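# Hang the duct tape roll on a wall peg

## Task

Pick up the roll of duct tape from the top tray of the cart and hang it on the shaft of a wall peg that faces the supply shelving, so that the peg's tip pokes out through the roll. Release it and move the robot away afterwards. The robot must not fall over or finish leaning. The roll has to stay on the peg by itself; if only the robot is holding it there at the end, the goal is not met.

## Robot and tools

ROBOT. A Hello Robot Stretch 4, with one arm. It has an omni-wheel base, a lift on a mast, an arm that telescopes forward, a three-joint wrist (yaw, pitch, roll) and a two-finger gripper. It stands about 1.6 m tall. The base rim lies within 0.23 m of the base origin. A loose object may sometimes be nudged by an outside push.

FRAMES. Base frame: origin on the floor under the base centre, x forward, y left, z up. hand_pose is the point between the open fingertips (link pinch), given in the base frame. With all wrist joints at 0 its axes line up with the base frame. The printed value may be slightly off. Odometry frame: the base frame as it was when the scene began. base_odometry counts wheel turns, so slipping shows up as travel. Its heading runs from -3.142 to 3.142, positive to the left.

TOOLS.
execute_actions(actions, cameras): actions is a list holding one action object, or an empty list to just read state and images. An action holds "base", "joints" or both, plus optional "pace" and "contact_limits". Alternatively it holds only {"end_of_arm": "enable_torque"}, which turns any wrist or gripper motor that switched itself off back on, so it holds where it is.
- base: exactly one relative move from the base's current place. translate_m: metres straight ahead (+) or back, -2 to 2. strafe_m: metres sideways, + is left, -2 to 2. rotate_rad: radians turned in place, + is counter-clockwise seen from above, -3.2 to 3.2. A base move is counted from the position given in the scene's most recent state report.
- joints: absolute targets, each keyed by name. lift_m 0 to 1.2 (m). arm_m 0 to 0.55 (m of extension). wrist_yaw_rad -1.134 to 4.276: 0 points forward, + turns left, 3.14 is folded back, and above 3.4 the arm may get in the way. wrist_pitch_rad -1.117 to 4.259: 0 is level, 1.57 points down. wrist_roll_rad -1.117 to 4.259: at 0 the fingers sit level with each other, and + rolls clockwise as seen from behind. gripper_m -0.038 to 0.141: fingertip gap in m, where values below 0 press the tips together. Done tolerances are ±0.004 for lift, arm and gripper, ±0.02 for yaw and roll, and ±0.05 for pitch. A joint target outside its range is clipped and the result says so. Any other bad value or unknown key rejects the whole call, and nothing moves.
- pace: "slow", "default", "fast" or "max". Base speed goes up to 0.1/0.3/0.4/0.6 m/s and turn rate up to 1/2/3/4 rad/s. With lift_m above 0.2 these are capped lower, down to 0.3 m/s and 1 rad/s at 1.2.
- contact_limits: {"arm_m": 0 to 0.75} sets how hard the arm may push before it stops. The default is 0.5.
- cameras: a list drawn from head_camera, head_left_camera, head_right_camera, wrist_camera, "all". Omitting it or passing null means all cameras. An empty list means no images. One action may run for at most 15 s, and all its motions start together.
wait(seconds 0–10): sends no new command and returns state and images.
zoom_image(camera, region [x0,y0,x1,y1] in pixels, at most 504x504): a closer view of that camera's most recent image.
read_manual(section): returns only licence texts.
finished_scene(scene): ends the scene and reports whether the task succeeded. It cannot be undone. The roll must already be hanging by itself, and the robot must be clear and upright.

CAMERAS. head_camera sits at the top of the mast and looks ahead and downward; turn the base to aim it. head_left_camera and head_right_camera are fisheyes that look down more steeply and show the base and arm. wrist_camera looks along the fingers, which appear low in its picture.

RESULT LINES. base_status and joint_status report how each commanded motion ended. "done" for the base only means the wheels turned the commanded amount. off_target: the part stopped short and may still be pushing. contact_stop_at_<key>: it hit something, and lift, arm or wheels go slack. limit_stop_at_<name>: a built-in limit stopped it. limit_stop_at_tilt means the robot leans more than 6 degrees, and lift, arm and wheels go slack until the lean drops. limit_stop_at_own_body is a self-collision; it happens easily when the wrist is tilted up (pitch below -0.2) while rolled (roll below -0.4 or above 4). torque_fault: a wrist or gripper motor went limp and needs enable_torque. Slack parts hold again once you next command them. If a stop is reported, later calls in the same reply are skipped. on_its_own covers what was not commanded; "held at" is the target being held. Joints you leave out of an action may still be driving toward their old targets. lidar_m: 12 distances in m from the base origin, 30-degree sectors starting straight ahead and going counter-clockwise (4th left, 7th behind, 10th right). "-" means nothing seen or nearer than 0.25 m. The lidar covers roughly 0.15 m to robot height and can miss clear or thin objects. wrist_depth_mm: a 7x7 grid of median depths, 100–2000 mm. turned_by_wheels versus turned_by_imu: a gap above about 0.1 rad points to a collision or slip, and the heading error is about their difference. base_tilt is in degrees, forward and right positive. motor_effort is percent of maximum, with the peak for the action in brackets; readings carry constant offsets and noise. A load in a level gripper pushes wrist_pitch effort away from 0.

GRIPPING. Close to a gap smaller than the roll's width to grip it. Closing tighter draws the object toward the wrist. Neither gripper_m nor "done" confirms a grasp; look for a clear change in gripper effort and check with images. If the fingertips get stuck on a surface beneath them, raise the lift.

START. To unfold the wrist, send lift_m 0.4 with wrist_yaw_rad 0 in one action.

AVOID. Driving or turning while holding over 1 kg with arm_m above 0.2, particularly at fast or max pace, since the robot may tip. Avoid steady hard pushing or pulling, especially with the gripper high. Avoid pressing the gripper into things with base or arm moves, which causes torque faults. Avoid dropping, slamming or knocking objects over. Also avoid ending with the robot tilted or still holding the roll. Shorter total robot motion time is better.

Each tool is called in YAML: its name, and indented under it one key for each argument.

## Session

execute_actions:
  actions: []

Scene clock: 0.00 s.
base_odometry: x=+0.000 y=+0.000 heading=+0.000 (m, m, rad; odometry frame)
turned_by_wheels: +0.000 (rad since the last result)
turned_by_imu: +0.000 (rad since the last result)
base_tilt: forward=+0.7 right=+0.3 (deg)
lidar_m: 1.51 1.49 2.23 1.83 2.26 1.81 2.14 2.29 2.51 2.55 1.32 1.23
base_status: not commanded
joint_positions: lift_m=+0.216 arm_m=-0.001 wrist_yaw_rad=+3.170 wrist_pitch_rad=+0.003 wrist_roll_rad=-0.001 gripper_m=+0.057
joint_status: not commanded
motor_effort: lift_m=+19 arm_m=+0 wrist_yaw_rad=+0 wrist_pitch_rad=-5 wrist_roll_rad=+1 gripper_m=-2 wheel_0=+0 wheel_1=+0 wheel_2=+0 (%)
hand_pose: x=-0.1212 y=+0.0793 z=+0.3932 quat_wxyz=(-0.014, -0.001, -0.001, +1.000) (m; base frame)
wrist_depth_mm: - 136 - - - - 1983 / - 122 - - - 1863 1921 / - 120 167 - - 1863 1921 / 113 133 213 - - 1756 1921 / 218 - - - - 1661 1863 / 1464 1661 208 1756 1397 1618 1618 / 1042 991 1060 1078 991 1098 1098
pictures: head_camera, head_left_camera, head_right_camera, wrist_camera
Images, in order (width x height): head_camera 420x560, head_left_camera 420x672, head_right_camera 420x672, wrist_camera 616x392.

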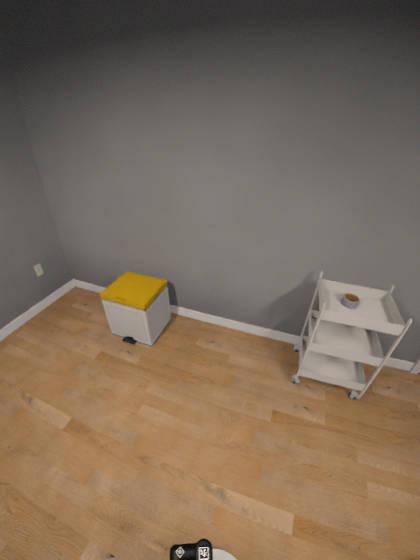

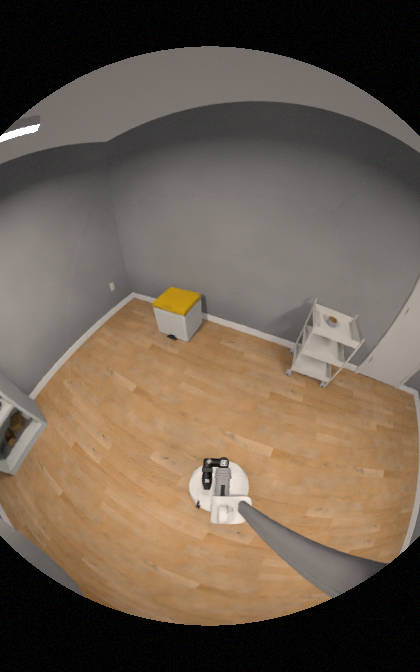

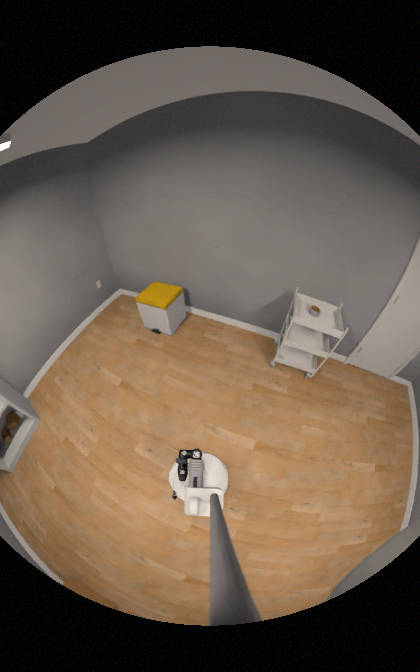

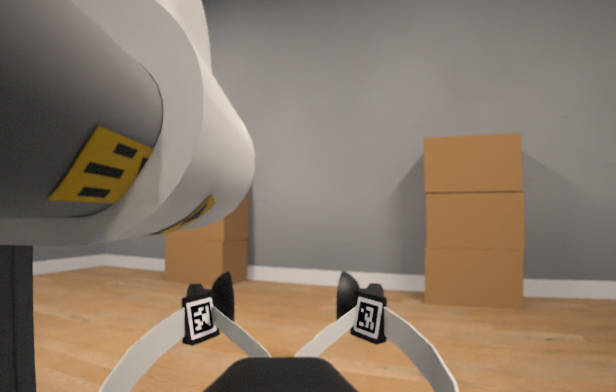

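execute_actions:
  actions:
    - {"base": {"rotate_rad": -0.58}, "joints": {"lift_m": 0.95, "wrist_yaw_rad": 0}, "pace": "fast"}
  cameras: ["head_camera", "head_right_camera"]

Scene clock: 13.63 s.
base_odometry: x=+0.000 y=+0.000 heading=-0.580 (m, m, rad; odometry frame)
turned_by_wheels: -0.580 (rad since the last result)
turned_by_imu: -0.580 (rad since the last result)
base_tilt: forward=+0.5 right=+0.4 (deg)
lidar_m: 1.23 1.64 1.50 2.23 1.83 2.14 1.81 2.13 2.22 2.41 2.53 1.34
base_status: done
joint_positions: lift_m=+0.950 arm_m=-0.001 wrist_yaw_rad=+0.000 wrist_pitch_rad=+0.003 wrist_roll_rad=-0.001 gripper_m=+0.057
joint_status: all done
motor_effort: lift_m=+22(23) arm_m=+0(0) wrist_yaw_rad=-2(8) wrist_pitch_rad=-5(5) wrist_roll_rad=+0(3) gripper_m=-2(3) wheel_0=+0(6) wheel_1=-1(9) wheel_2=-1(7) (%)
hand_pose: x=+0.4581 y=-0.0873 z=+1.1272 quat_wxyz=(+1.000, -0.001, +0.001, +0.000) (m; base frame)
wrist_depth_mm: 1281 1336 1430 1499 1576 1708 1756 / 1281 1336 1430 1499 1618 1708 1863 / 1255 1308 1430 1464 1576 1661 1808 / 1255 1336 1430 1464 1576 1708 1756 / 1255 1336 1397 1499 1576 1618 1756 / 1229 1308 210 1430 1537 1661 1756 / 1281 1281 1336 1229 1060 1661 1661
pictures: head_camera, head_right_camera
Images, in order (width x height): head_camera 420x560, head_right_camera 420x672.

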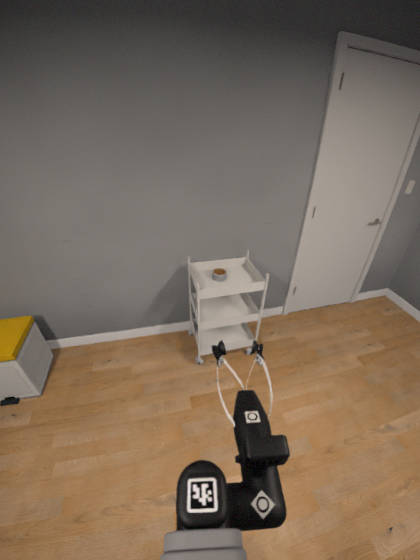

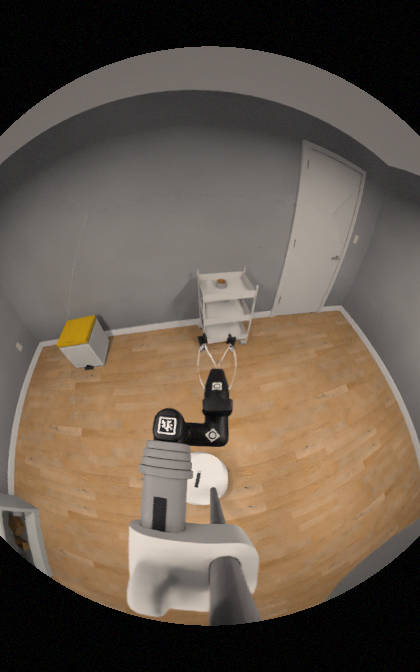

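execute_actions:
  actions:
    - {"base": {"translate_m": 0.8}, "joints": {"lift_m": 0.98, "wrist_pitch_rad": 1.57, "gripper_m": 0.14, "arm_m": 0.36}, "pace": "fast"}
  cameras: ["head_camera", "head_right_camera", "wrist_camera"]

Scene clock: 24.30 s.
base_odometry: x=+0.669 y=-0.438 heading=-0.580 (m, m, rad; odometry frame)
turned_by_wheels: +0.000 (rad since the last result)
turned_by_imu: +0.004 (rad since the last result)
base_tilt: forward=+0.5 right=+0.2 (deg)
lidar_m: 0.41 0.85 1.04 1.15 2.38 2.33 2.60 2.79 2.65 2.37 1.49 0.48
base_status: done
joint_positions: lift_m=+0.980 arm_m=+0.359 wrist_yaw_rad=+0.000 wrist_pitch_rad=+1.570 wrist_roll_rad=-0.001 gripper_m=+0.140
joint_status: all done
motor_effort: lift_m=+21(23) arm_m=+7(9) wrist_yaw_rad=-1(2) wrist_pitch_rad=+2(1) wrist_roll_rad=-2(0) gripper_m=+0(4) wheel_0=+0(8) wheel_1=+0(7) wheel_2=+2(9) (%)
hand_pose: x=+0.5300 y=-0.0874 z=+0.8695 quat_wxyz=(+0.707, -0.001, +0.707, +0.001) (m; base frame)
wrist_depth_mm: 492 484 413 436 442 445 410 / 634 654 430 430 439 442 418 / 931 1008 424 430 436 442 421 / 1078 1060 424 430 433 442 436 / 1060 1078 424 427 436 433 436 / 1042 203 418 424 212 1118 1118 / 1060 1060 353 258 1098 1118 1118
pictures: head_camera, head_right_camera, wrist_camera
Images, in order (width x height): head_camera 420x560, head_right_camera 420x672, wrist_camera 616x392.

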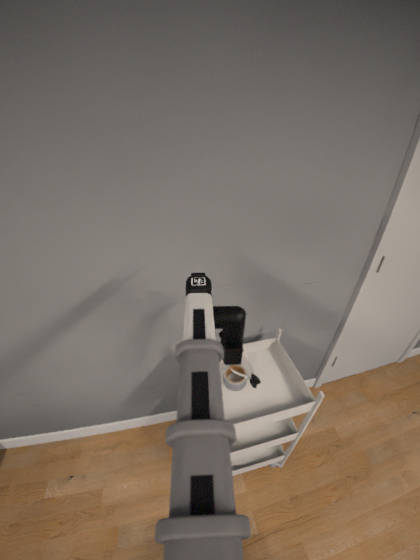

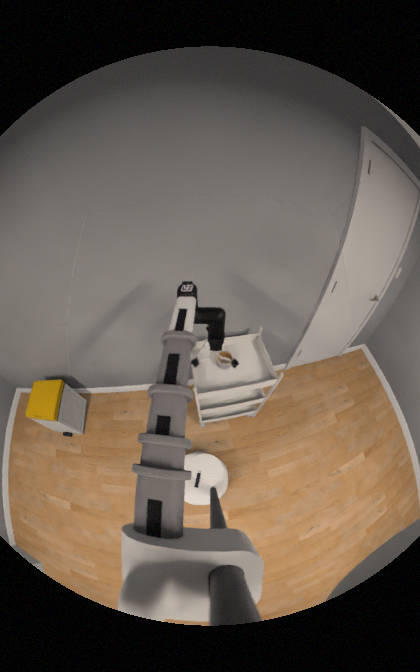

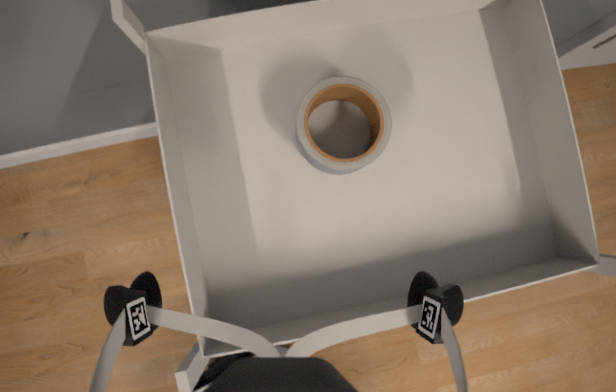

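execute_actions:
  actions:
    - {"base": {"strafe_m": -0.057}, "joints": {"lift_m": 0.88, "arm_m": 0.488}, "pace": "fast"}
  cameras: ["head_right_camera", "wrist_camera"]

Scene clock: 38.30 s.
base_odometry: x=+0.638 y=-0.486 heading=-0.580 (m, m, rad; odometry frame)
turned_by_wheels: +0.000 (rad since the last result)
turned_by_imu: +0.002 (rad since the last result)
base_tilt: forward=+0.5 right=+0.5 (deg)
lidar_m: 0.43 0.87 1.05 1.21 2.34 2.36 2.60 2.75 2.54 2.31 1.52 0.48
base_status: done
joint_positions: lift_m=+0.880 arm_m=+0.487 wrist_yaw_rad=+0.000 wrist_pitch_rad=+1.570 wrist_roll_rad=-0.001 gripper_m=+0.140
joint_status: all done
motor_effort: lift_m=+15(18) arm_m=+7(9) wrist_yaw_rad=-1(0) wrist_pitch_rad=+1(0) wrist_roll_rad=-1(1) gripper_m=-1(0) wheel_0=+0(10) wheel_1=+0(9) wheel_2=+1(3) (%)
hand_pose: x=+0.6579 y=-0.0874 z=+0.7700 quat_wxyz=(+0.707, -0.001, +0.707, +0.001) (m; base frame)
wrist_depth_mm: 303 327 368 404 442 473 373 / 394 433 449 330 336 338 301 / 303 320 325 330 334 338 317 / 296 322 325 329 334 336 330 / 285 320 322 329 332 338 336 / 282 202 319 310 213 334 336 / 283 315 319 242 330 332 336
pictures: head_right_camera, wrist_camera
Images, in order (width x height): head_right_camera 420x672, wrist_camera 616x392.

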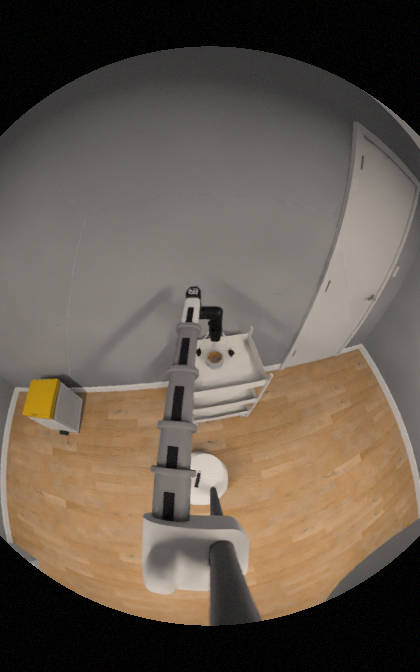

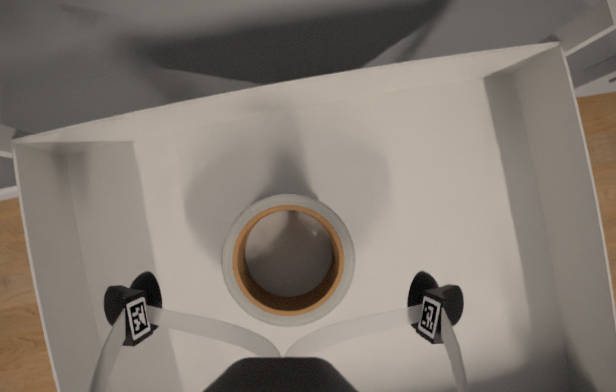

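execute_actions:
  actions:
    - {"joints": {"lift_m": 0.804, "arm_m": 0.492}}
  cameras: ["head_right_camera", "wrist_camera"]

Scene clock: 44.60 s.
base_odometry: x=+0.638 y=-0.486 heading=-0.580 (m, m, rad; odometry frame)
turned_by_wheels: +0.000 (rad since the last result)
turned_by_imu: +0.002 (rad since the last result)
base_tilt: forward=+0.6 right=+0.5 (deg)
lidar_m: 0.41 0.85 1.06 1.18 2.34 2.38 2.60 2.78 2.52 2.32 1.51 0.49
base_status: not commanded
joint_positions: lift_m=+0.804 arm_m=+0.491 wrist_yaw_rad=+0.000 wrist_pitch_rad=+1.570 wrist_roll_rad=-0.001 gripper_m=+0.140
joint_status: all done
motor_effort: lift_m=+15(13) arm_m=+7(7) wrist_yaw_rad=-1(1) wrist_pitch_rad=+2(1) wrist_roll_rad=+0(2) gripper_m=+0(0) wheel_0=+0(0) wheel_1=+0(0) wheel_2=+0(1) (%)
hand_pose: x=+0.6619 y=-0.0874 z=+0.6940 quat_wxyz=(+0.707, -0.001, +0.707, +0.001) (m; base frame)
wrist_depth_mm: 297 322 349 351 215 220 247 / 325 213 225 254 259 262 264 / 246 249 252 254 258 262 263 / 245 247 249 254 256 258 260 / 243 246 249 251 254 258 259 / 241 202 223 248 204 256 258 / 241 243 245 182 252 253 258
pictures: head_right_camera, wrist_camera
Images, in order (width x height): head_right_camera 420x672, wrist_camera 616x392.

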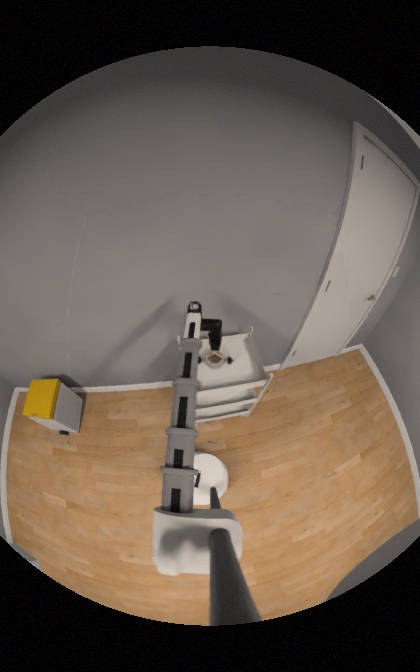

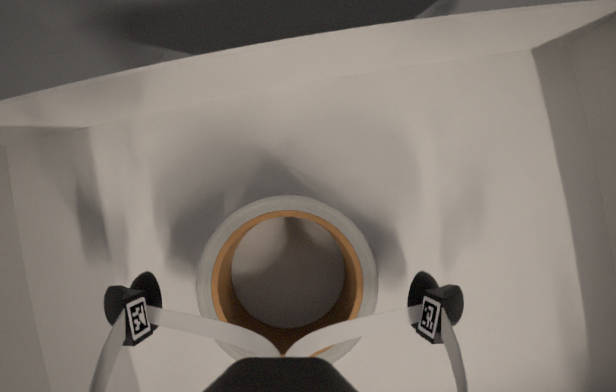

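execute_actions:
  actions:
    - {"joints": {"gripper_m": 0.04}}
  cameras: ["head_right_camera", "wrist_camera"]

Scene clock: 48.60 s.
base_odometry: x=+0.638 y=-0.486 heading=-0.580 (m, m, rad; odometry frame)
turned_by_wheels: +0.000 (rad since the last result)
turned_by_imu: +0.002 (rad since the last result)
base_tilt: forward=+0.5 right=+0.4 (deg)
lidar_m: 0.42 0.86 1.05 1.18 2.35 2.35 2.60 2.76 2.56 2.31 1.51 0.51
base_status: not commanded
joint_positions: lift_m=+0.804 arm_m=+0.491 wrist_yaw_rad=+0.000 wrist_pitch_rad=+1.570 wrist_roll_rad=-0.001 gripper_m=+0.040
joint_status: all done
motor_effort: lift_m=+15(15) arm_m=+7(7) wrist_yaw_rad=-1(1) wrist_pitch_rad=+1(1) wrist_roll_rad=-1(4) gripper_m=-19(19) wheel_0=+0(0) wheel_1=+0(0) wheel_2=+1(1) (%)
hand_pose: x=+0.6619 y=-0.0874 z=+0.6940 quat_wxyz=(+0.707, -0.001, +0.707, +0.001) (m; base frame)
wrist_depth_mm: 297 320 349 347 214 220 249 / 327 215 225 253 256 262 264 / 245 248 252 254 257 259 263 / 244 247 249 252 255 257 260 / 243 246 247 250 254 257 259 / 241 242 202 249 186 256 257 / 230 243 181 186 251 253 255
pictures: head_right_camera, wrist_camera
Images, in order (width x height): head_right_camera 420x672, wrist_camera 616x392.

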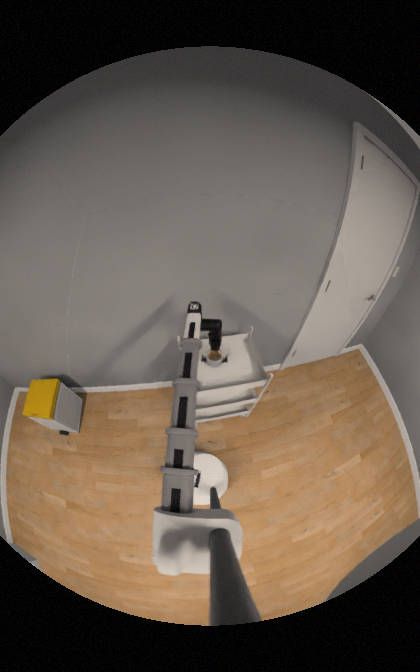

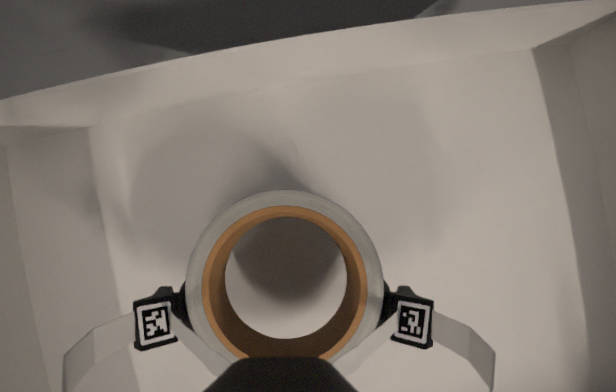

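execute_actions:
  actions:
    - {"joints": {"lift_m": 0.95}, "pace": "fast"}
  cameras: ["wrist_camera"]

Scene clock: 56.10 s.
base_odometry: x=+0.638 y=-0.486 heading=-0.580 (m, m, rad; odometry frame)
turned_by_wheels: +0.000 (rad since the last result)
turned_by_imu: +0.002 (rad since the last result)
base_tilt: forward=+0.6 right=+0.4 (deg)
lidar_m: 0.42 0.87 1.06 1.20 2.37 2.37 2.61 2.79 2.54 2.31 1.50 0.51
base_status: not commanded
joint_positions: lift_m=+0.950 arm_m=+0.491 wrist_yaw_rad=+0.000 wrist_pitch_rad=+1.570 wrist_roll_rad=-0.001 gripper_m=+0.040
joint_status: all done
motor_effort: lift_m=+22(25) arm_m=+7(7) wrist_yaw_rad=-1(1) wrist_pitch_rad=+0(1) wrist_roll_rad=-2(1) gripper_m=-20(19) wheel_0=+0(0) wheel_1=+0(0) wheel_2=+1(1) (%)
hand_pose: x=+0.6619 y=-0.0874 z=+0.8394 quat_wxyz=(+0.707, -0.001, +0.707, +0.001) (m; base frame)
wrist_depth_mm: 298 322 359 394 436 473 496 / 384 436 500 544 554 407 854 / 484 530 394 397 404 407 1098 / 960 392 394 397 404 404 1098 / 1025 389 392 394 402 407 1078 / 1025 317 200 394 185 404 375 / 1025 342 181 185 399 399 389
pictures: wrist_camera
Images, in order (width x height): wrist_camera 616x392.

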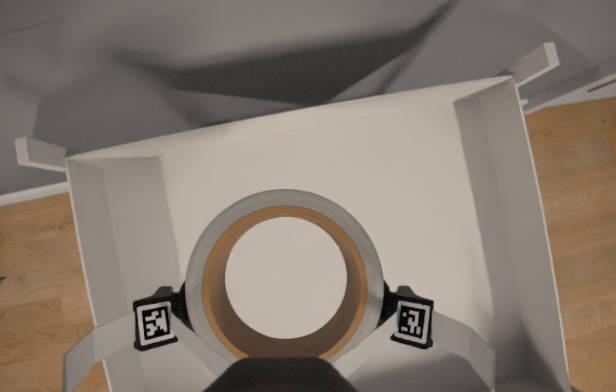

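execute_actions:
  actions:
    - {"base": {"translate_m": -0.8}, "joints": {"arm_m": 0.05}, "pace": "fast"}
  cameras: ["head_right_camera", "wrist_camera"]

Scene clock: 66.50 s.
base_odometry: x=-0.031 y=-0.048 heading=-0.580 (m, m, rad; odometry frame)
turned_by_wheels: +0.000 (rad since the last result)
turned_by_imu: +0.002 (rad since the last result)
base_tilt: forward=+0.5 right=+0.3 (deg)
lidar_m: 1.24 1.65 1.54 2.29 1.89 2.19 1.81 2.13 2.21 2.47 2.49 1.37
base_status: done
joint_positions: lift_m=+0.950 arm_m=+0.051 wrist_yaw_rad=+0.000 wrist_pitch_rad=+1.570 wrist_roll_rad=-0.001 gripper_m=+0.040
joint_status: all done
motor_effort: lift_m=+22(22) arm_m=-7(8) wrist_yaw_rad=+0(2) wrist_pitch_rad=+0(1) wrist_roll_rad=-2(1) gripper_m=-20(17) wheel_0=+0(9) wheel_1=+0(8) wheel_2=-2(9) (%)
hand_pose: x=+0.2223 y=-0.0874 z=+0.8394 quat_wxyz=(+0.707, +0.000, +0.707, +0.000) (m; base frame)
wrist_depth_mm: 1060 1078 1078 1098 1118 1118 1118 / 1060 1078 1060 1078 1098 1118 1118 / 1042 1042 1078 1078 1078 1118 1118 / 1042 1060 1042 1060 1098 1118 1118 / 1025 1060 842 904 1078 1098 1078 / 991 1025 201 842 186 1078 1078 / 1008 1025 181 186 1098 1060 1078
pictures: head_right_camera, wrist_camera
Images, in order (width x height): head_right_camera 420x672, wrist_camera 616x392.

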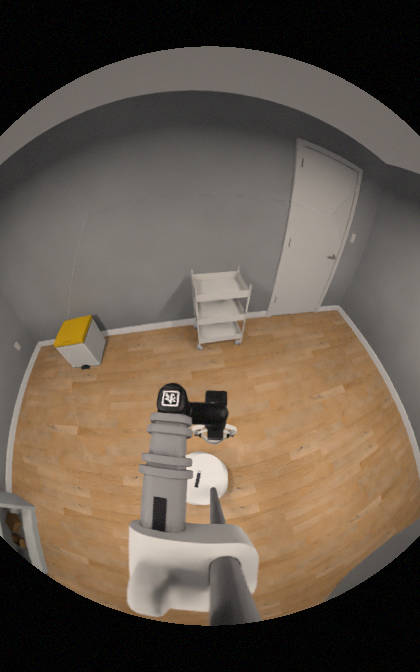

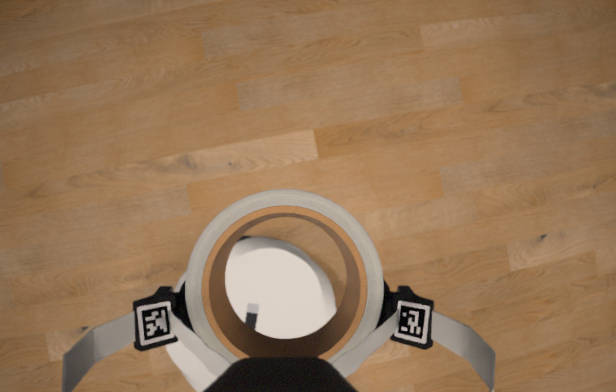

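execute_actions:
  actions:
    - {"base": {"rotate_rad": -1.35}, "joints": {"wrist_pitch_rad": 0.0, "lift_m": 0.82}}

Scene clock: 70.30 s.
base_odometry: x=-0.031 y=-0.048 heading=-1.930 (m, m, rad; odometry frame)
turned_by_wheels: -1.350 (rad since the last result)
turned_by_imu: -1.353 (rad since the last result)
base_tilt: forward=+0.4 right=+0.6 (deg)
lidar_m: 0.51 2.23 1.26 1.24 1.52 1.75 1.88 1.90 1.86 1.80 2.12 2.45
base_status: done
joint_positions: lift_m=+0.820 arm_m=+0.051 wrist_yaw_rad=+0.000 wrist_pitch_rad=+0.004 wrist_roll_rad=-0.001 gripper_m=+0.040
joint_status: all done
motor_effort: lift_m=+15(20) arm_m=-7(7) wrist_yaw_rad=-1(2) wrist_pitch_rad=-11(15) wrist_roll_rad=-3(0) gripper_m=-18(20) wheel_0=+1(5) wheel_1=+2(9) wheel_2=-1(5) (%)
hand_pose: x=+0.5106 y=-0.0874 z=+0.9973 quat_wxyz=(+1.000, -0.001, +0.002, +0.000) (m; base frame)
wrist_depth_mm: - - - - - - - / - - - - - - - / - - - - - - - / - - - - - - - / - - - - - - - / - - 201 - 186 - - / - - 181 187 - - -
pictures: head_camera, head_left_camera, head_right_camera, wrist_camera
Images, in order (width x height): head_camera 420x560, head_left_camera 420x672, head_right_camera 420x672, wrist_camera 616x392.

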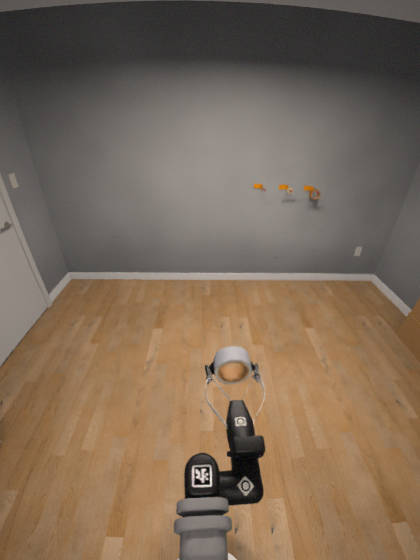

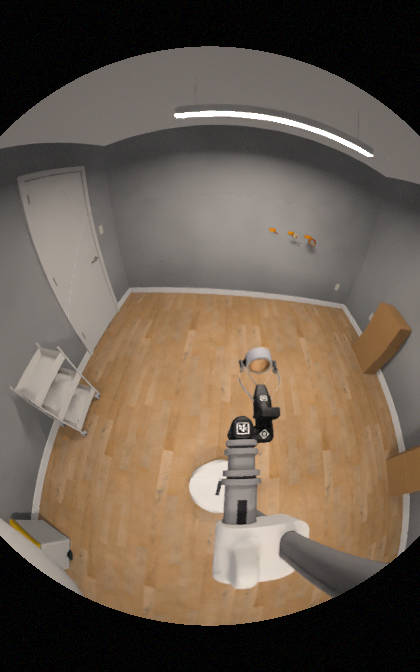

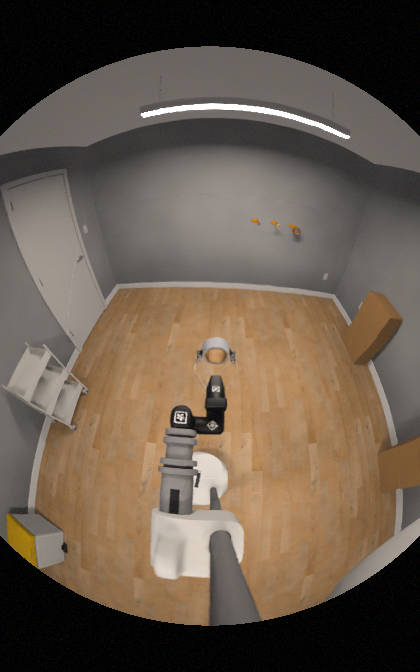

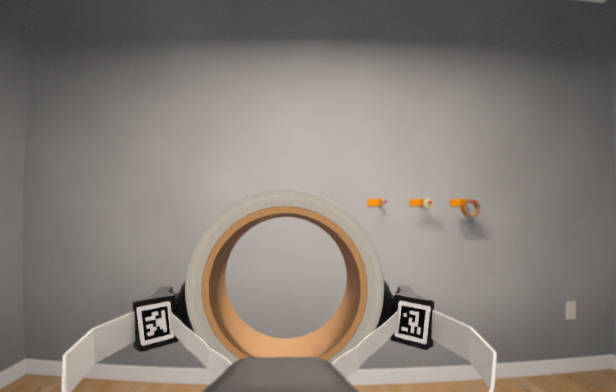

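execute_actions:
  actions:
    - {"base": {"strafe_m": -0.46}, "joints": {"lift_m": 0.865}, "pace": "fast"}
  cameras: ["head_camera", "wrist_camera"]

Scene clock: 80.27 s.
base_odometry: x=-0.462 y=+0.114 heading=-1.930 (m, m, rad; odometry frame)
turned_by_wheels: +0.000 (rad since the last result)
turned_by_imu: +0.005 (rad since the last result)
base_tilt: forward=+0.5 right=+0.4 (deg)
lidar_m: 0.51 2.57 1.74 1.70 1.93 2.37 1.81 1.96 1.38 1.35 1.72 1.99
base_status: done
joint_positions: lift_m=+0.865 arm_m=+0.051 wrist_yaw_rad=+0.000 wrist_pitch_rad=+0.004 wrist_roll_rad=-0.001 gripper_m=+0.040
joint_status: all done
motor_effort: lift_m=+22(23) arm_m=-7(7) wrist_yaw_rad=-1(1) wrist_pitch_rad=-10(11) wrist_roll_rad=-1(1) gripper_m=-17(19) wheel_0=+0(11) wheel_1=+2(10) wheel_2=-1(0) (%)
hand_pose: x=+0.5106 y=-0.0874 z=+1.0419 quat_wxyz=(+1.000, -0.001, +0.002, +0.000) (m; base frame)
wrist_depth_mm: - - - - - - - / - - - - - - - / - - - - - - - / - - - - - - - / - - - - - - - / - - 200 - 186 - - / - - 181 186 - - -
pictures: head_camera, wrist_camera
Images, in order (width x height): head_camera 420x560, wrist_camera 616x392.

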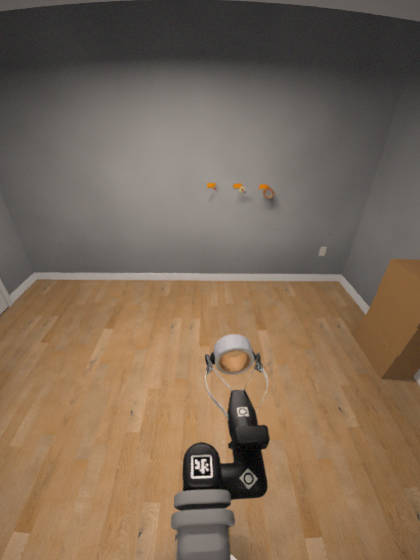

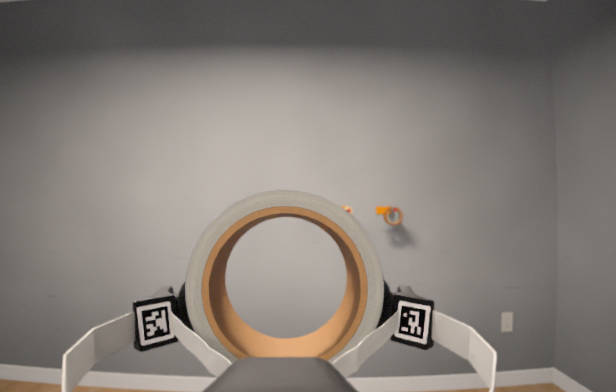

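execute_actions:
  actions:
    - {"base": {"translate_m": 1.55}, "joints": {"lift_m": 0.86}, "pace": "fast"}
  cameras: ["head_camera", "head_right_camera", "wrist_camera"]

Scene clock: 93.47 s.
base_odometry: x=-1.006 y=-1.337 heading=-1.930 (m, m, rad; odometry frame)
turned_by_wheels: +0.000 (rad since the last result)
turned_by_imu: +0.005 (rad since the last result)
base_tilt: forward=+0.4 right=+0.5 (deg)
lidar_m: 0.51 0.94 1.32 2.00 1.87 3.01 3.94 2.16 1.42 1.40 1.23 0.84
base_status: done
joint_positions: lift_m=+0.860 arm_m=+0.051 wrist_yaw_rad=+0.000 wrist_pitch_rad=+0.004 wrist_roll_rad=-0.001 gripper_m=+0.040
joint_status: all done
motor_effort: lift_m=+16(20) arm_m=-7(7) wrist_yaw_rad=-1(1) wrist_pitch_rad=-10(10) wrist_roll_rad=+2(1) gripper_m=-19(18) wheel_0=+0(13) wheel_1=+0(6) wheel_2=+0(10) (%)
hand_pose: x=+0.5106 y=-0.0874 z=+1.0373 quat_wxyz=(+1.000, -0.001, +0.002, +0.000) (m; base frame)
wrist_depth_mm: 627 621 627 627 627 627 634 / 621 621 627 634 634 634 627 / 615 621 627 621 627 627 634 / 609 609 621 621 627 621 627 / 615 615 615 615 621 621 621 / 615 609 202 615 185 621 621 / 615 609 182 186 615 621 621
pictures: head_camera, head_right_camera, wrist_camera
Images, in order (width x height): head_camera 420x560, head_right_camera 420x672, wrist_camera 616x392.

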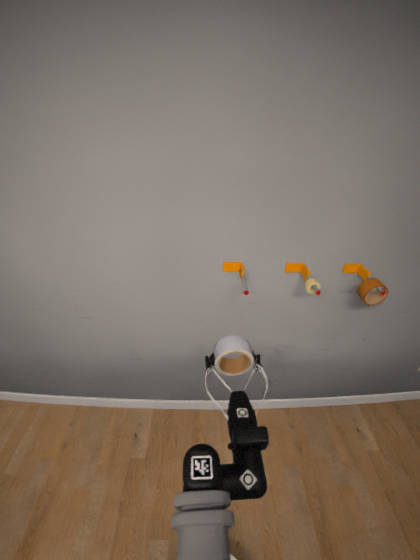

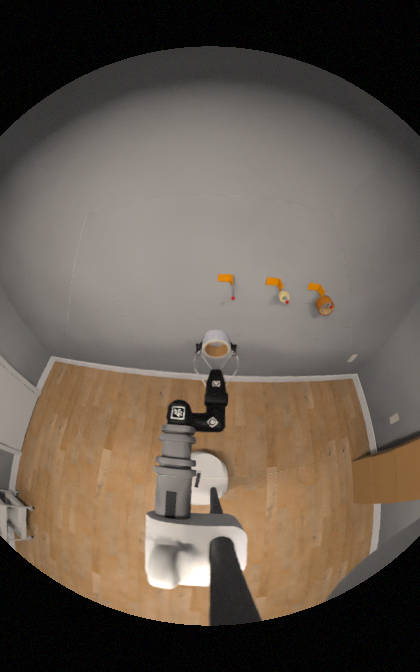

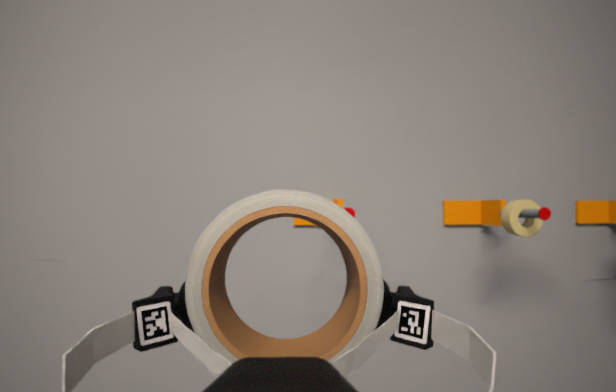

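execute_actions:
  actions:
    - {"base": {"strafe_m": -0.078}, "joints": {"lift_m": 0.893, "arm_m": 0.15}}
  cameras: ["head_camera", "wrist_camera"]

Scene clock: 119.17 s.
base_odometry: x=-1.079 y=-1.310 heading=-1.930 (m, m, rad; odometry frame)
turned_by_wheels: +0.000 (rad since the last result)
turned_by_imu: +0.002 (rad since the last result)
base_tilt: forward=+0.5 right=+0.4 (deg)
lidar_m: 0.75 0.96 1.34 2.06 1.95 3.02 3.59 2.11 1.35 1.32 1.25 0.79
base_status: done
joint_positions: lift_m=+0.893 arm_m=+0.149 wrist_yaw_rad=+0.000 wrist_pitch_rad=+0.004 wrist_roll_rad=-0.001 gripper_m=+0.040
joint_status: all done
motor_effort: lift_m=+22(21) arm_m=+7(8) wrist_yaw_rad=-1(0) wrist_pitch_rad=-10(10) wrist_roll_rad=-2(2) gripper_m=-18(19) wheel_0=-1(5) wheel_1=-1(9) wheel_2=+0(1) (%)
hand_pose: x=+0.6082 y=-0.0874 z=+1.0698 quat_wxyz=(+1.000, -0.001, +0.002, +0.000) (m; base frame)
wrist_depth_mm: 525 525 525 525 530 535 535 / 525 521 521 525 521 525 535 / 517 521 525 521 525 525 525 / 512 521 512 517 525 521 521 / 512 521 508 517 521 517 517 / 512 508 200 517 186 517 521 / 508 508 181 186 517 517 517
pictures: head_camera, wrist_camera
Images, in order (width x height): head_camera 420x560, wrist_camera 616x392.

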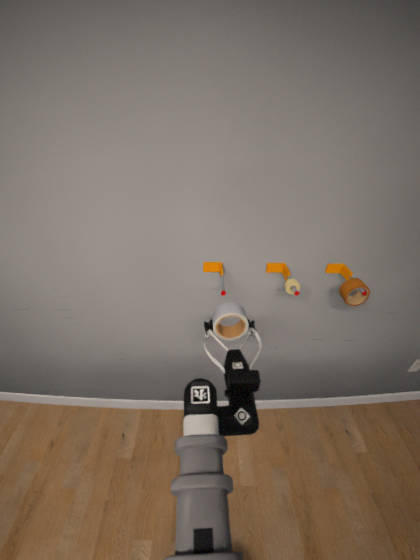

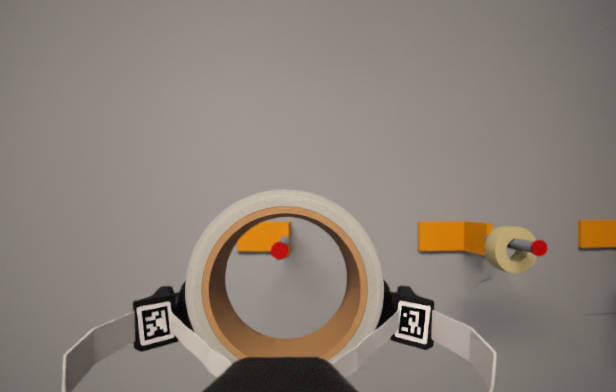

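execute_actions:
  actions:
    - {"joints": {"arm_m": 0.26}, "contact_limits": {"arm_m": 0.2}}
  cameras: ["head_camera", "wrist_camera"]

Scene clock: 124.80 s.
base_odometry: x=-1.079 y=-1.310 heading=-1.930 (m, m, rad; odometry frame)
turned_by_wheels: +0.000 (rad since the last result)
turned_by_imu: +0.002 (rad since the last result)
base_tilt: forward=+0.5 right=+0.4 (deg)
lidar_m: 0.79 0.95 1.34 2.08 1.94 3.05 3.59 2.10 1.36 1.29 1.24 0.79
base_status: not commanded
joint_positions: lift_m=+0.893 arm_m=+0.259 wrist_yaw_rad=+0.000 wrist_pitch_rad=+0.004 wrist_roll_rad=-0.001 gripper_m=+0.040
joint_status: all done
motor_effort: lift_m=+22(22) arm_m=+7(7) wrist_yaw_rad=-1(0) wrist_pitch_rad=-9(10) wrist_roll_rad=+0(2) gripper_m=-19(17) wheel_0=-1(1) wheel_1=-1(1) wheel_2=+0(1) (%)
contact_limits: arm_m 0.2
hand_pose: x=+0.7181 y=-0.0874 z=+1.0698 quat_wxyz=(+1.000, -0.001, +0.002, +0.000) (m; base frame)
wrist_depth_mm: 413 410 413 415 415 415 418 / 410 407 413 413 413 415 415 / 407 407 413 413 410 413 413 / 404 407 410 407 410 410 415 / 404 407 399 404 410 404 347 / 399 402 202 407 186 407 410 / 397 402 180 186 402 407 404
pictures: head_camera, wrist_camera
Images, in order (width x height): head_camera 420x560, wrist_camera 616x392.

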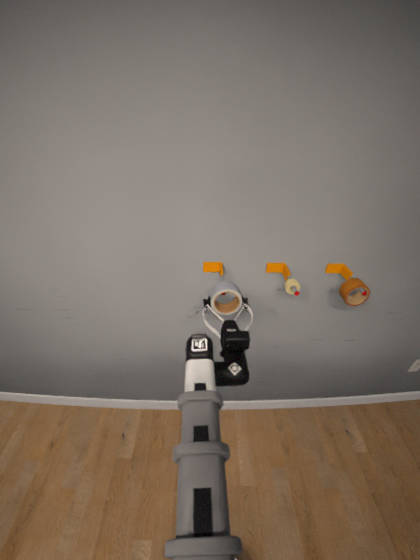

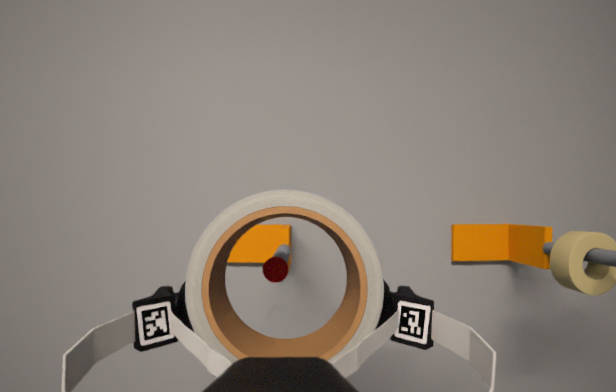

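execute_actions:
  actions:
    - {"base": {"strafe_m": 0.007}, "joints": {"arm_m": 0.352}, "contact_limits": {"arm_m": 0.2}}
  cameras: ["head_camera", "wrist_camera"]

Scene clock: 133.87 s.
base_odometry: x=-1.073 y=-1.312 heading=-1.930 (m, m, rad; odometry frame)
turned_by_wheels: +0.000 (rad since the last result)
turned_by_imu: +0.002 (rad since the last result)
base_tilt: forward=+0.4 right=+0.3 (deg)
lidar_m: 0.83 0.95 1.33 2.08 1.92 3.05 3.61 2.10 1.36 1.33 1.23 0.79
base_status: done
joint_positions: lift_m=+0.893 arm_m=+0.351 wrist_yaw_rad=+0.000 wrist_pitch_rad=+0.004 wrist_roll_rad=-0.001 gripper_m=+0.040
joint_status: all done
motor_effort: lift_m=+22(22) arm_m=+7(7) wrist_yaw_rad=-1(0) wrist_pitch_rad=-9(9) wrist_roll_rad=+0(1) gripper_m=-19(19) wheel_0=+2(5) wheel_1=+0(6) wheel_2=-1(0) (%)
contact_limits: arm_m 0.2
hand_pose: x=+0.8101 y=-0.0874 z=+1.0698 quat_wxyz=(+1.000, -0.001, +0.002, +0.000) (m; base frame)
wrist_depth_mm: 319 320 320 320 324 324 324 / 315 320 319 319 322 320 324 / 314 315 317 319 320 320 322 / 315 314 315 319 319 319 319 / 314 312 306 309 315 317 312 / 312 312 202 227 186 315 317 / 307 310 181 186 314 312 315
pictures: head_camera, wrist_camera
Images, in order (width x height): head_camera 420x560, wrist_camera 616x392.

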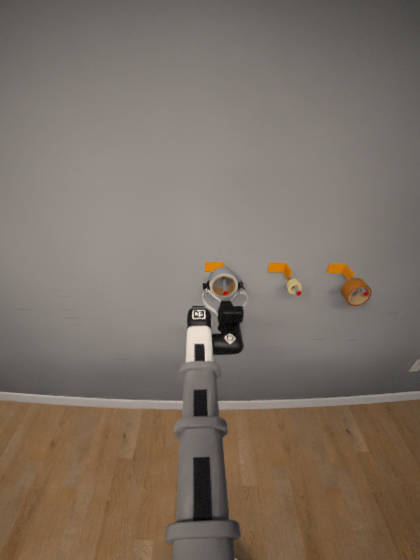

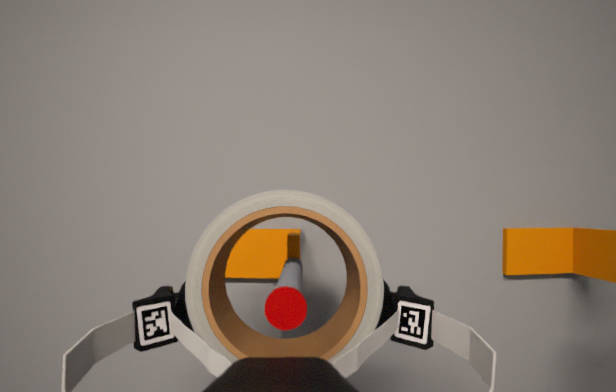

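execute_actions:
  actions:
    - {"joints": {"arm_m": 0.346, "lift_m": 0.866}, "pace": "slow"}
  cameras: ["wrist_camera"]

Scene clock: 140.73 s.
base_odometry: x=-1.073 y=-1.312 heading=-1.930 (m, m, rad; odometry frame)
turned_by_wheels: +0.000 (rad since the last result)
turned_by_imu: +0.002 (rad since the last result)
base_tilt: forward=+0.4 right=+0.4 (deg)
lidar_m: 0.84 0.95 1.33 2.08 1.96 3.06 3.62 2.12 1.37 1.33 1.24 0.79
base_status: not commanded
joint_positions: lift_m=+0.866 arm_m=+0.347 wrist_yaw_rad=+0.000 wrist_pitch_rad=+0.004 wrist_roll_rad=-0.001 gripper_m=+0.040
joint_status: all done
motor_effort: lift_m=+15(22) arm_m=-7(8) wrist_yaw_rad=+0(1) wrist_pitch_rad=-9(9) wrist_roll_rad=+1(1) gripper_m=-20(19) wheel_0=+2(2) wheel_1=+0(0) wheel_2=+0(0) (%)
hand_pose: x=+0.8067 y=-0.0874 z=+1.0435 quat_wxyz=(+1.000, -0.001, +0.002, +0.000) (m; base frame)
wrist_depth_mm: 324 324 325 325 327 327 325 / 322 324 320 324 324 325 327 / 320 320 322 320 322 324 325 / 319 319 320 322 320 322 324 / 315 317 312 319 320 322 320 / 314 315 201 319 186 319 319 / 314 312 181 186 317 317 319
pictures: wrist_camera
Images, in order (width x height): wrist_camera 616x392.

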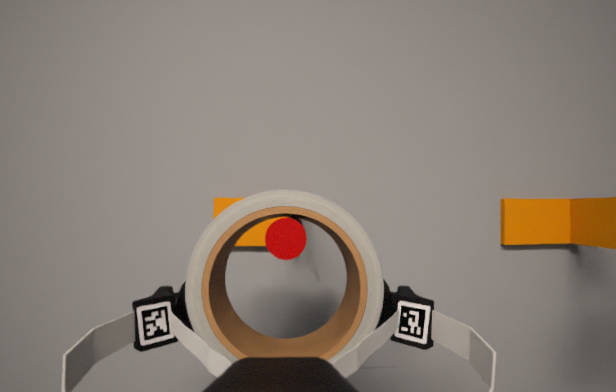

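execute_actions:
  actions:
    - {"joints": {"lift_m": 0.860}, "pace": "slow"}
  cameras: ["wrist_camera"]

Scene clock: 144.20 s.
base_odometry: x=-1.073 y=-1.312 heading=-1.930 (m, m, rad; odometry frame)
turned_by_wheels: +0.000 (rad since the last result)
turned_by_imu: +0.001 (rad since the last result)
base_tilt: forward=+0.6 right=+0.4 (deg)
lidar_m: 0.81 0.95 1.35 2.07 1.93 3.03 3.62 2.09 1.35 1.32 1.21 0.80
base_status: not commanded
joint_positions: lift_m=+0.860 arm_m=+0.347 wrist_yaw_rad=+0.000 wrist_pitch_rad=-0.002 wrist_roll_rad=-0.001 gripper_m=+0.040
joint_status: all done
motor_effort: lift_m=+13(16) arm_m=-7(7) wrist_yaw_rad=-2(1) wrist_pitch_rad=+7(9) wrist_roll_rad=-2(3) gripper_m=-20(19) wheel_0=+2(2) wheel_1=+0(0) wheel_2=-1(0) (%)
hand_pose: x=+0.8067 y=-0.0874 z=+1.0393 quat_wxyz=(+1.000, -0.001, -0.001, +0.000) (m; base frame)
wrist_depth_mm: 325 325 325 327 327 327 329 / 322 322 324 325 325 325 329 / 320 322 322 325 324 325 325 / 319 319 320 314 322 322 322 / 317 319 310 317 320 322 320 / 314 208 200 317 186 317 319 / 310 314 181 186 315 315 315
pictures: wrist_camera
Images, in order (width x height): wrist_camera 616x392.

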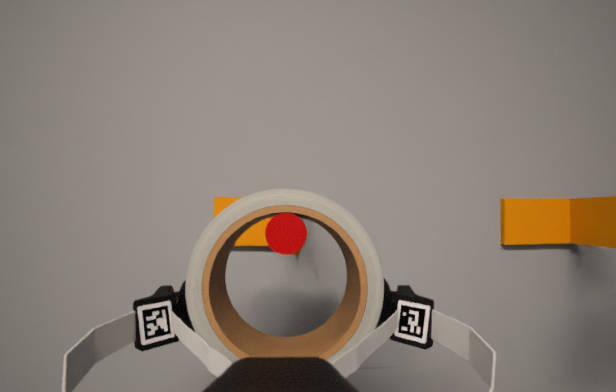

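execute_actions:
  actions:
    - {"joints": {"gripper_m": 0.14}}
  cameras: ["head_camera", "wrist_camera"]

Scene clock: 148.10 s.
base_odometry: x=-1.073 y=-1.312 heading=-1.930 (m, m, rad; odometry frame)
turned_by_wheels: +0.000 (rad since the last result)
turned_by_imu: +0.002 (rad since the last result)
base_tilt: forward=+0.5 right=+0.4 (deg)
lidar_m: 0.78 0.94 1.33 2.08 1.94 3.04 3.60 2.12 1.37 1.32 1.23 0.80
base_status: not commanded
joint_positions: lift_m=+0.860 arm_m=+0.347 wrist_yaw_rad=-0.001 wrist_pitch_rad=+0.002 wrist_roll_rad=-0.001 gripper_m=+0.140
joint_status: all done
motor_effort: lift_m=+14(14) arm_m=-6(7) wrist_yaw_rad=+1(1) wrist_pitch_rad=-4(7) wrist_roll_rad=-1(1) gripper_m=-1(19) wheel_0=+2(2) wheel_1=+0(0) wheel_2=+0(1) (%)
hand_pose: x=+0.8065 y=-0.0876 z=+1.0380 quat_wxyz=(+1.000, -0.001, +0.001, +0.000) (m; base frame)
wrist_depth_mm: 324 324 324 325 329 327 327 / 324 324 325 325 324 327 327 / 320 319 320 322 322 324 324 / 320 319 320 197 322 322 317 / 315 317 319 319 320 320 322 / 315 201 209 319 197 320 320 / 314 314 315 177 317 317 317
pictures: head_camera, wrist_camera
Images, in order (width x height): head_camera 420x560, wrist_camera 616x392.

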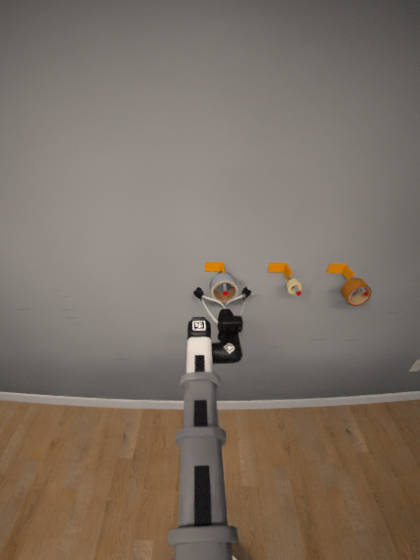

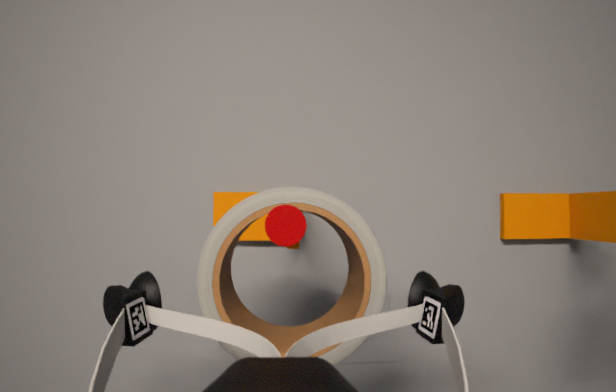

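execute_actions:
  actions:
    - {"base": {"translate_m": -0.4}, "joints": {"arm_m": 0.05}}

Scene clock: 153.10 s.
base_odometry: x=-0.932 y=-0.938 heading=-1.930 (m, m, rad; odometry frame)
turned_by_wheels: +0.000 (rad since the last result)
turned_by_imu: +0.001 (rad since the last result)
base_tilt: forward=+0.5 right=+0.3 (deg)
lidar_m: 1.14 1.35 1.90 1.91 1.81 2.73 3.29 1.80 1.64 1.31 1.70 1.18
base_status: done
joint_positions: lift_m=+0.860 arm_m=+0.051 wrist_yaw_rad=+0.000 wrist_pitch_rad=+0.002 wrist_roll_rad=-0.001 gripper_m=+0.140
joint_status: all done
motor_effort: lift_m=+15(15) arm_m=-7(7) wrist_yaw_rad=-1(1) wrist_pitch_rad=-5(5) wrist_roll_rad=+1(1) gripper_m=+2(1) wheel_0=+0(7) wheel_1=-2(7) wheel_2=-1(9) (%)
hand_pose: x=+0.5106 y=-0.0874 z=+1.0379 quat_wxyz=(+1.000, -0.001, +0.001, +0.000) (m; base frame)
wrist_depth_mm: 1025 1025 1042 1042 1060 1042 1025 / 1025 1025 1025 1025 1042 1008 1042 / 1025 1008 1025 1025 1025 1042 1060 / 1008 1008 1008 1008 1008 1025 1042 / 1008 1008 1008 1025 1008 1025 1025 / 991 200 991 1008 212 1008 1025 / 991 1008 991 585 1025 1008 1025
pictures: head_camera, head_left_camera, head_right_camera, wrist_camera
Images, in order (width x height): head_camera 420x560, head_left_camera 420x672, head_right_camera 420x672, wrist_camera 616x392.

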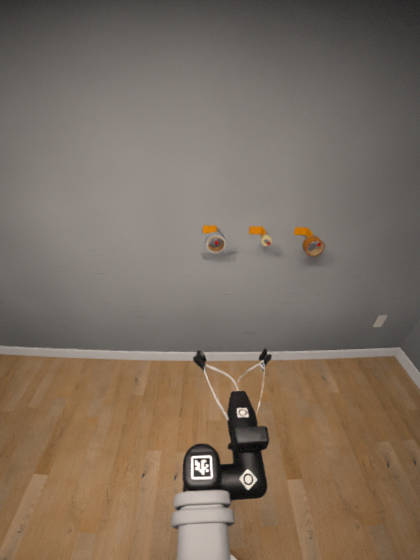

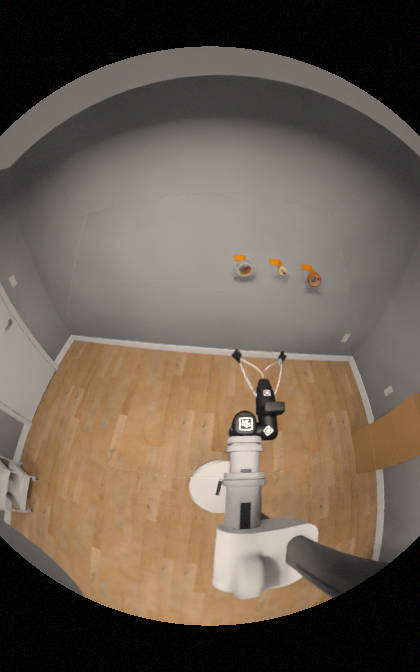

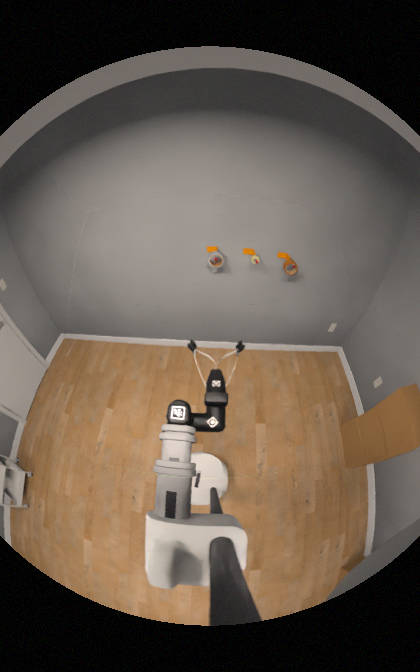

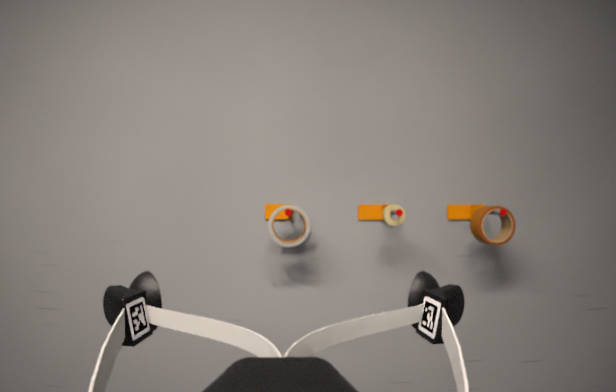

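zoom_image:
  camera: "head_camera"
  region: [185, 210, 335, 275]

Region (185, 210, 335, 275) of head_camera's 420x560 image, scaled by 3.360, with more detail than that image has; it fills the top 218 rows of this view, and the rest is white.

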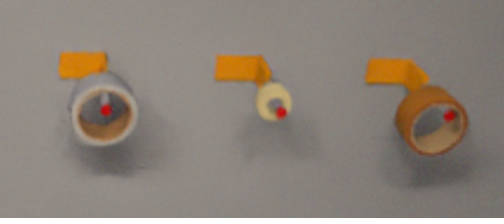

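The roll hangs on the shaft with the peg's tip sticking out, and the robot has backed clear and is level. I'm ending the scene.

finished_scene:
  scene: 2

The scene is finished: the task was done.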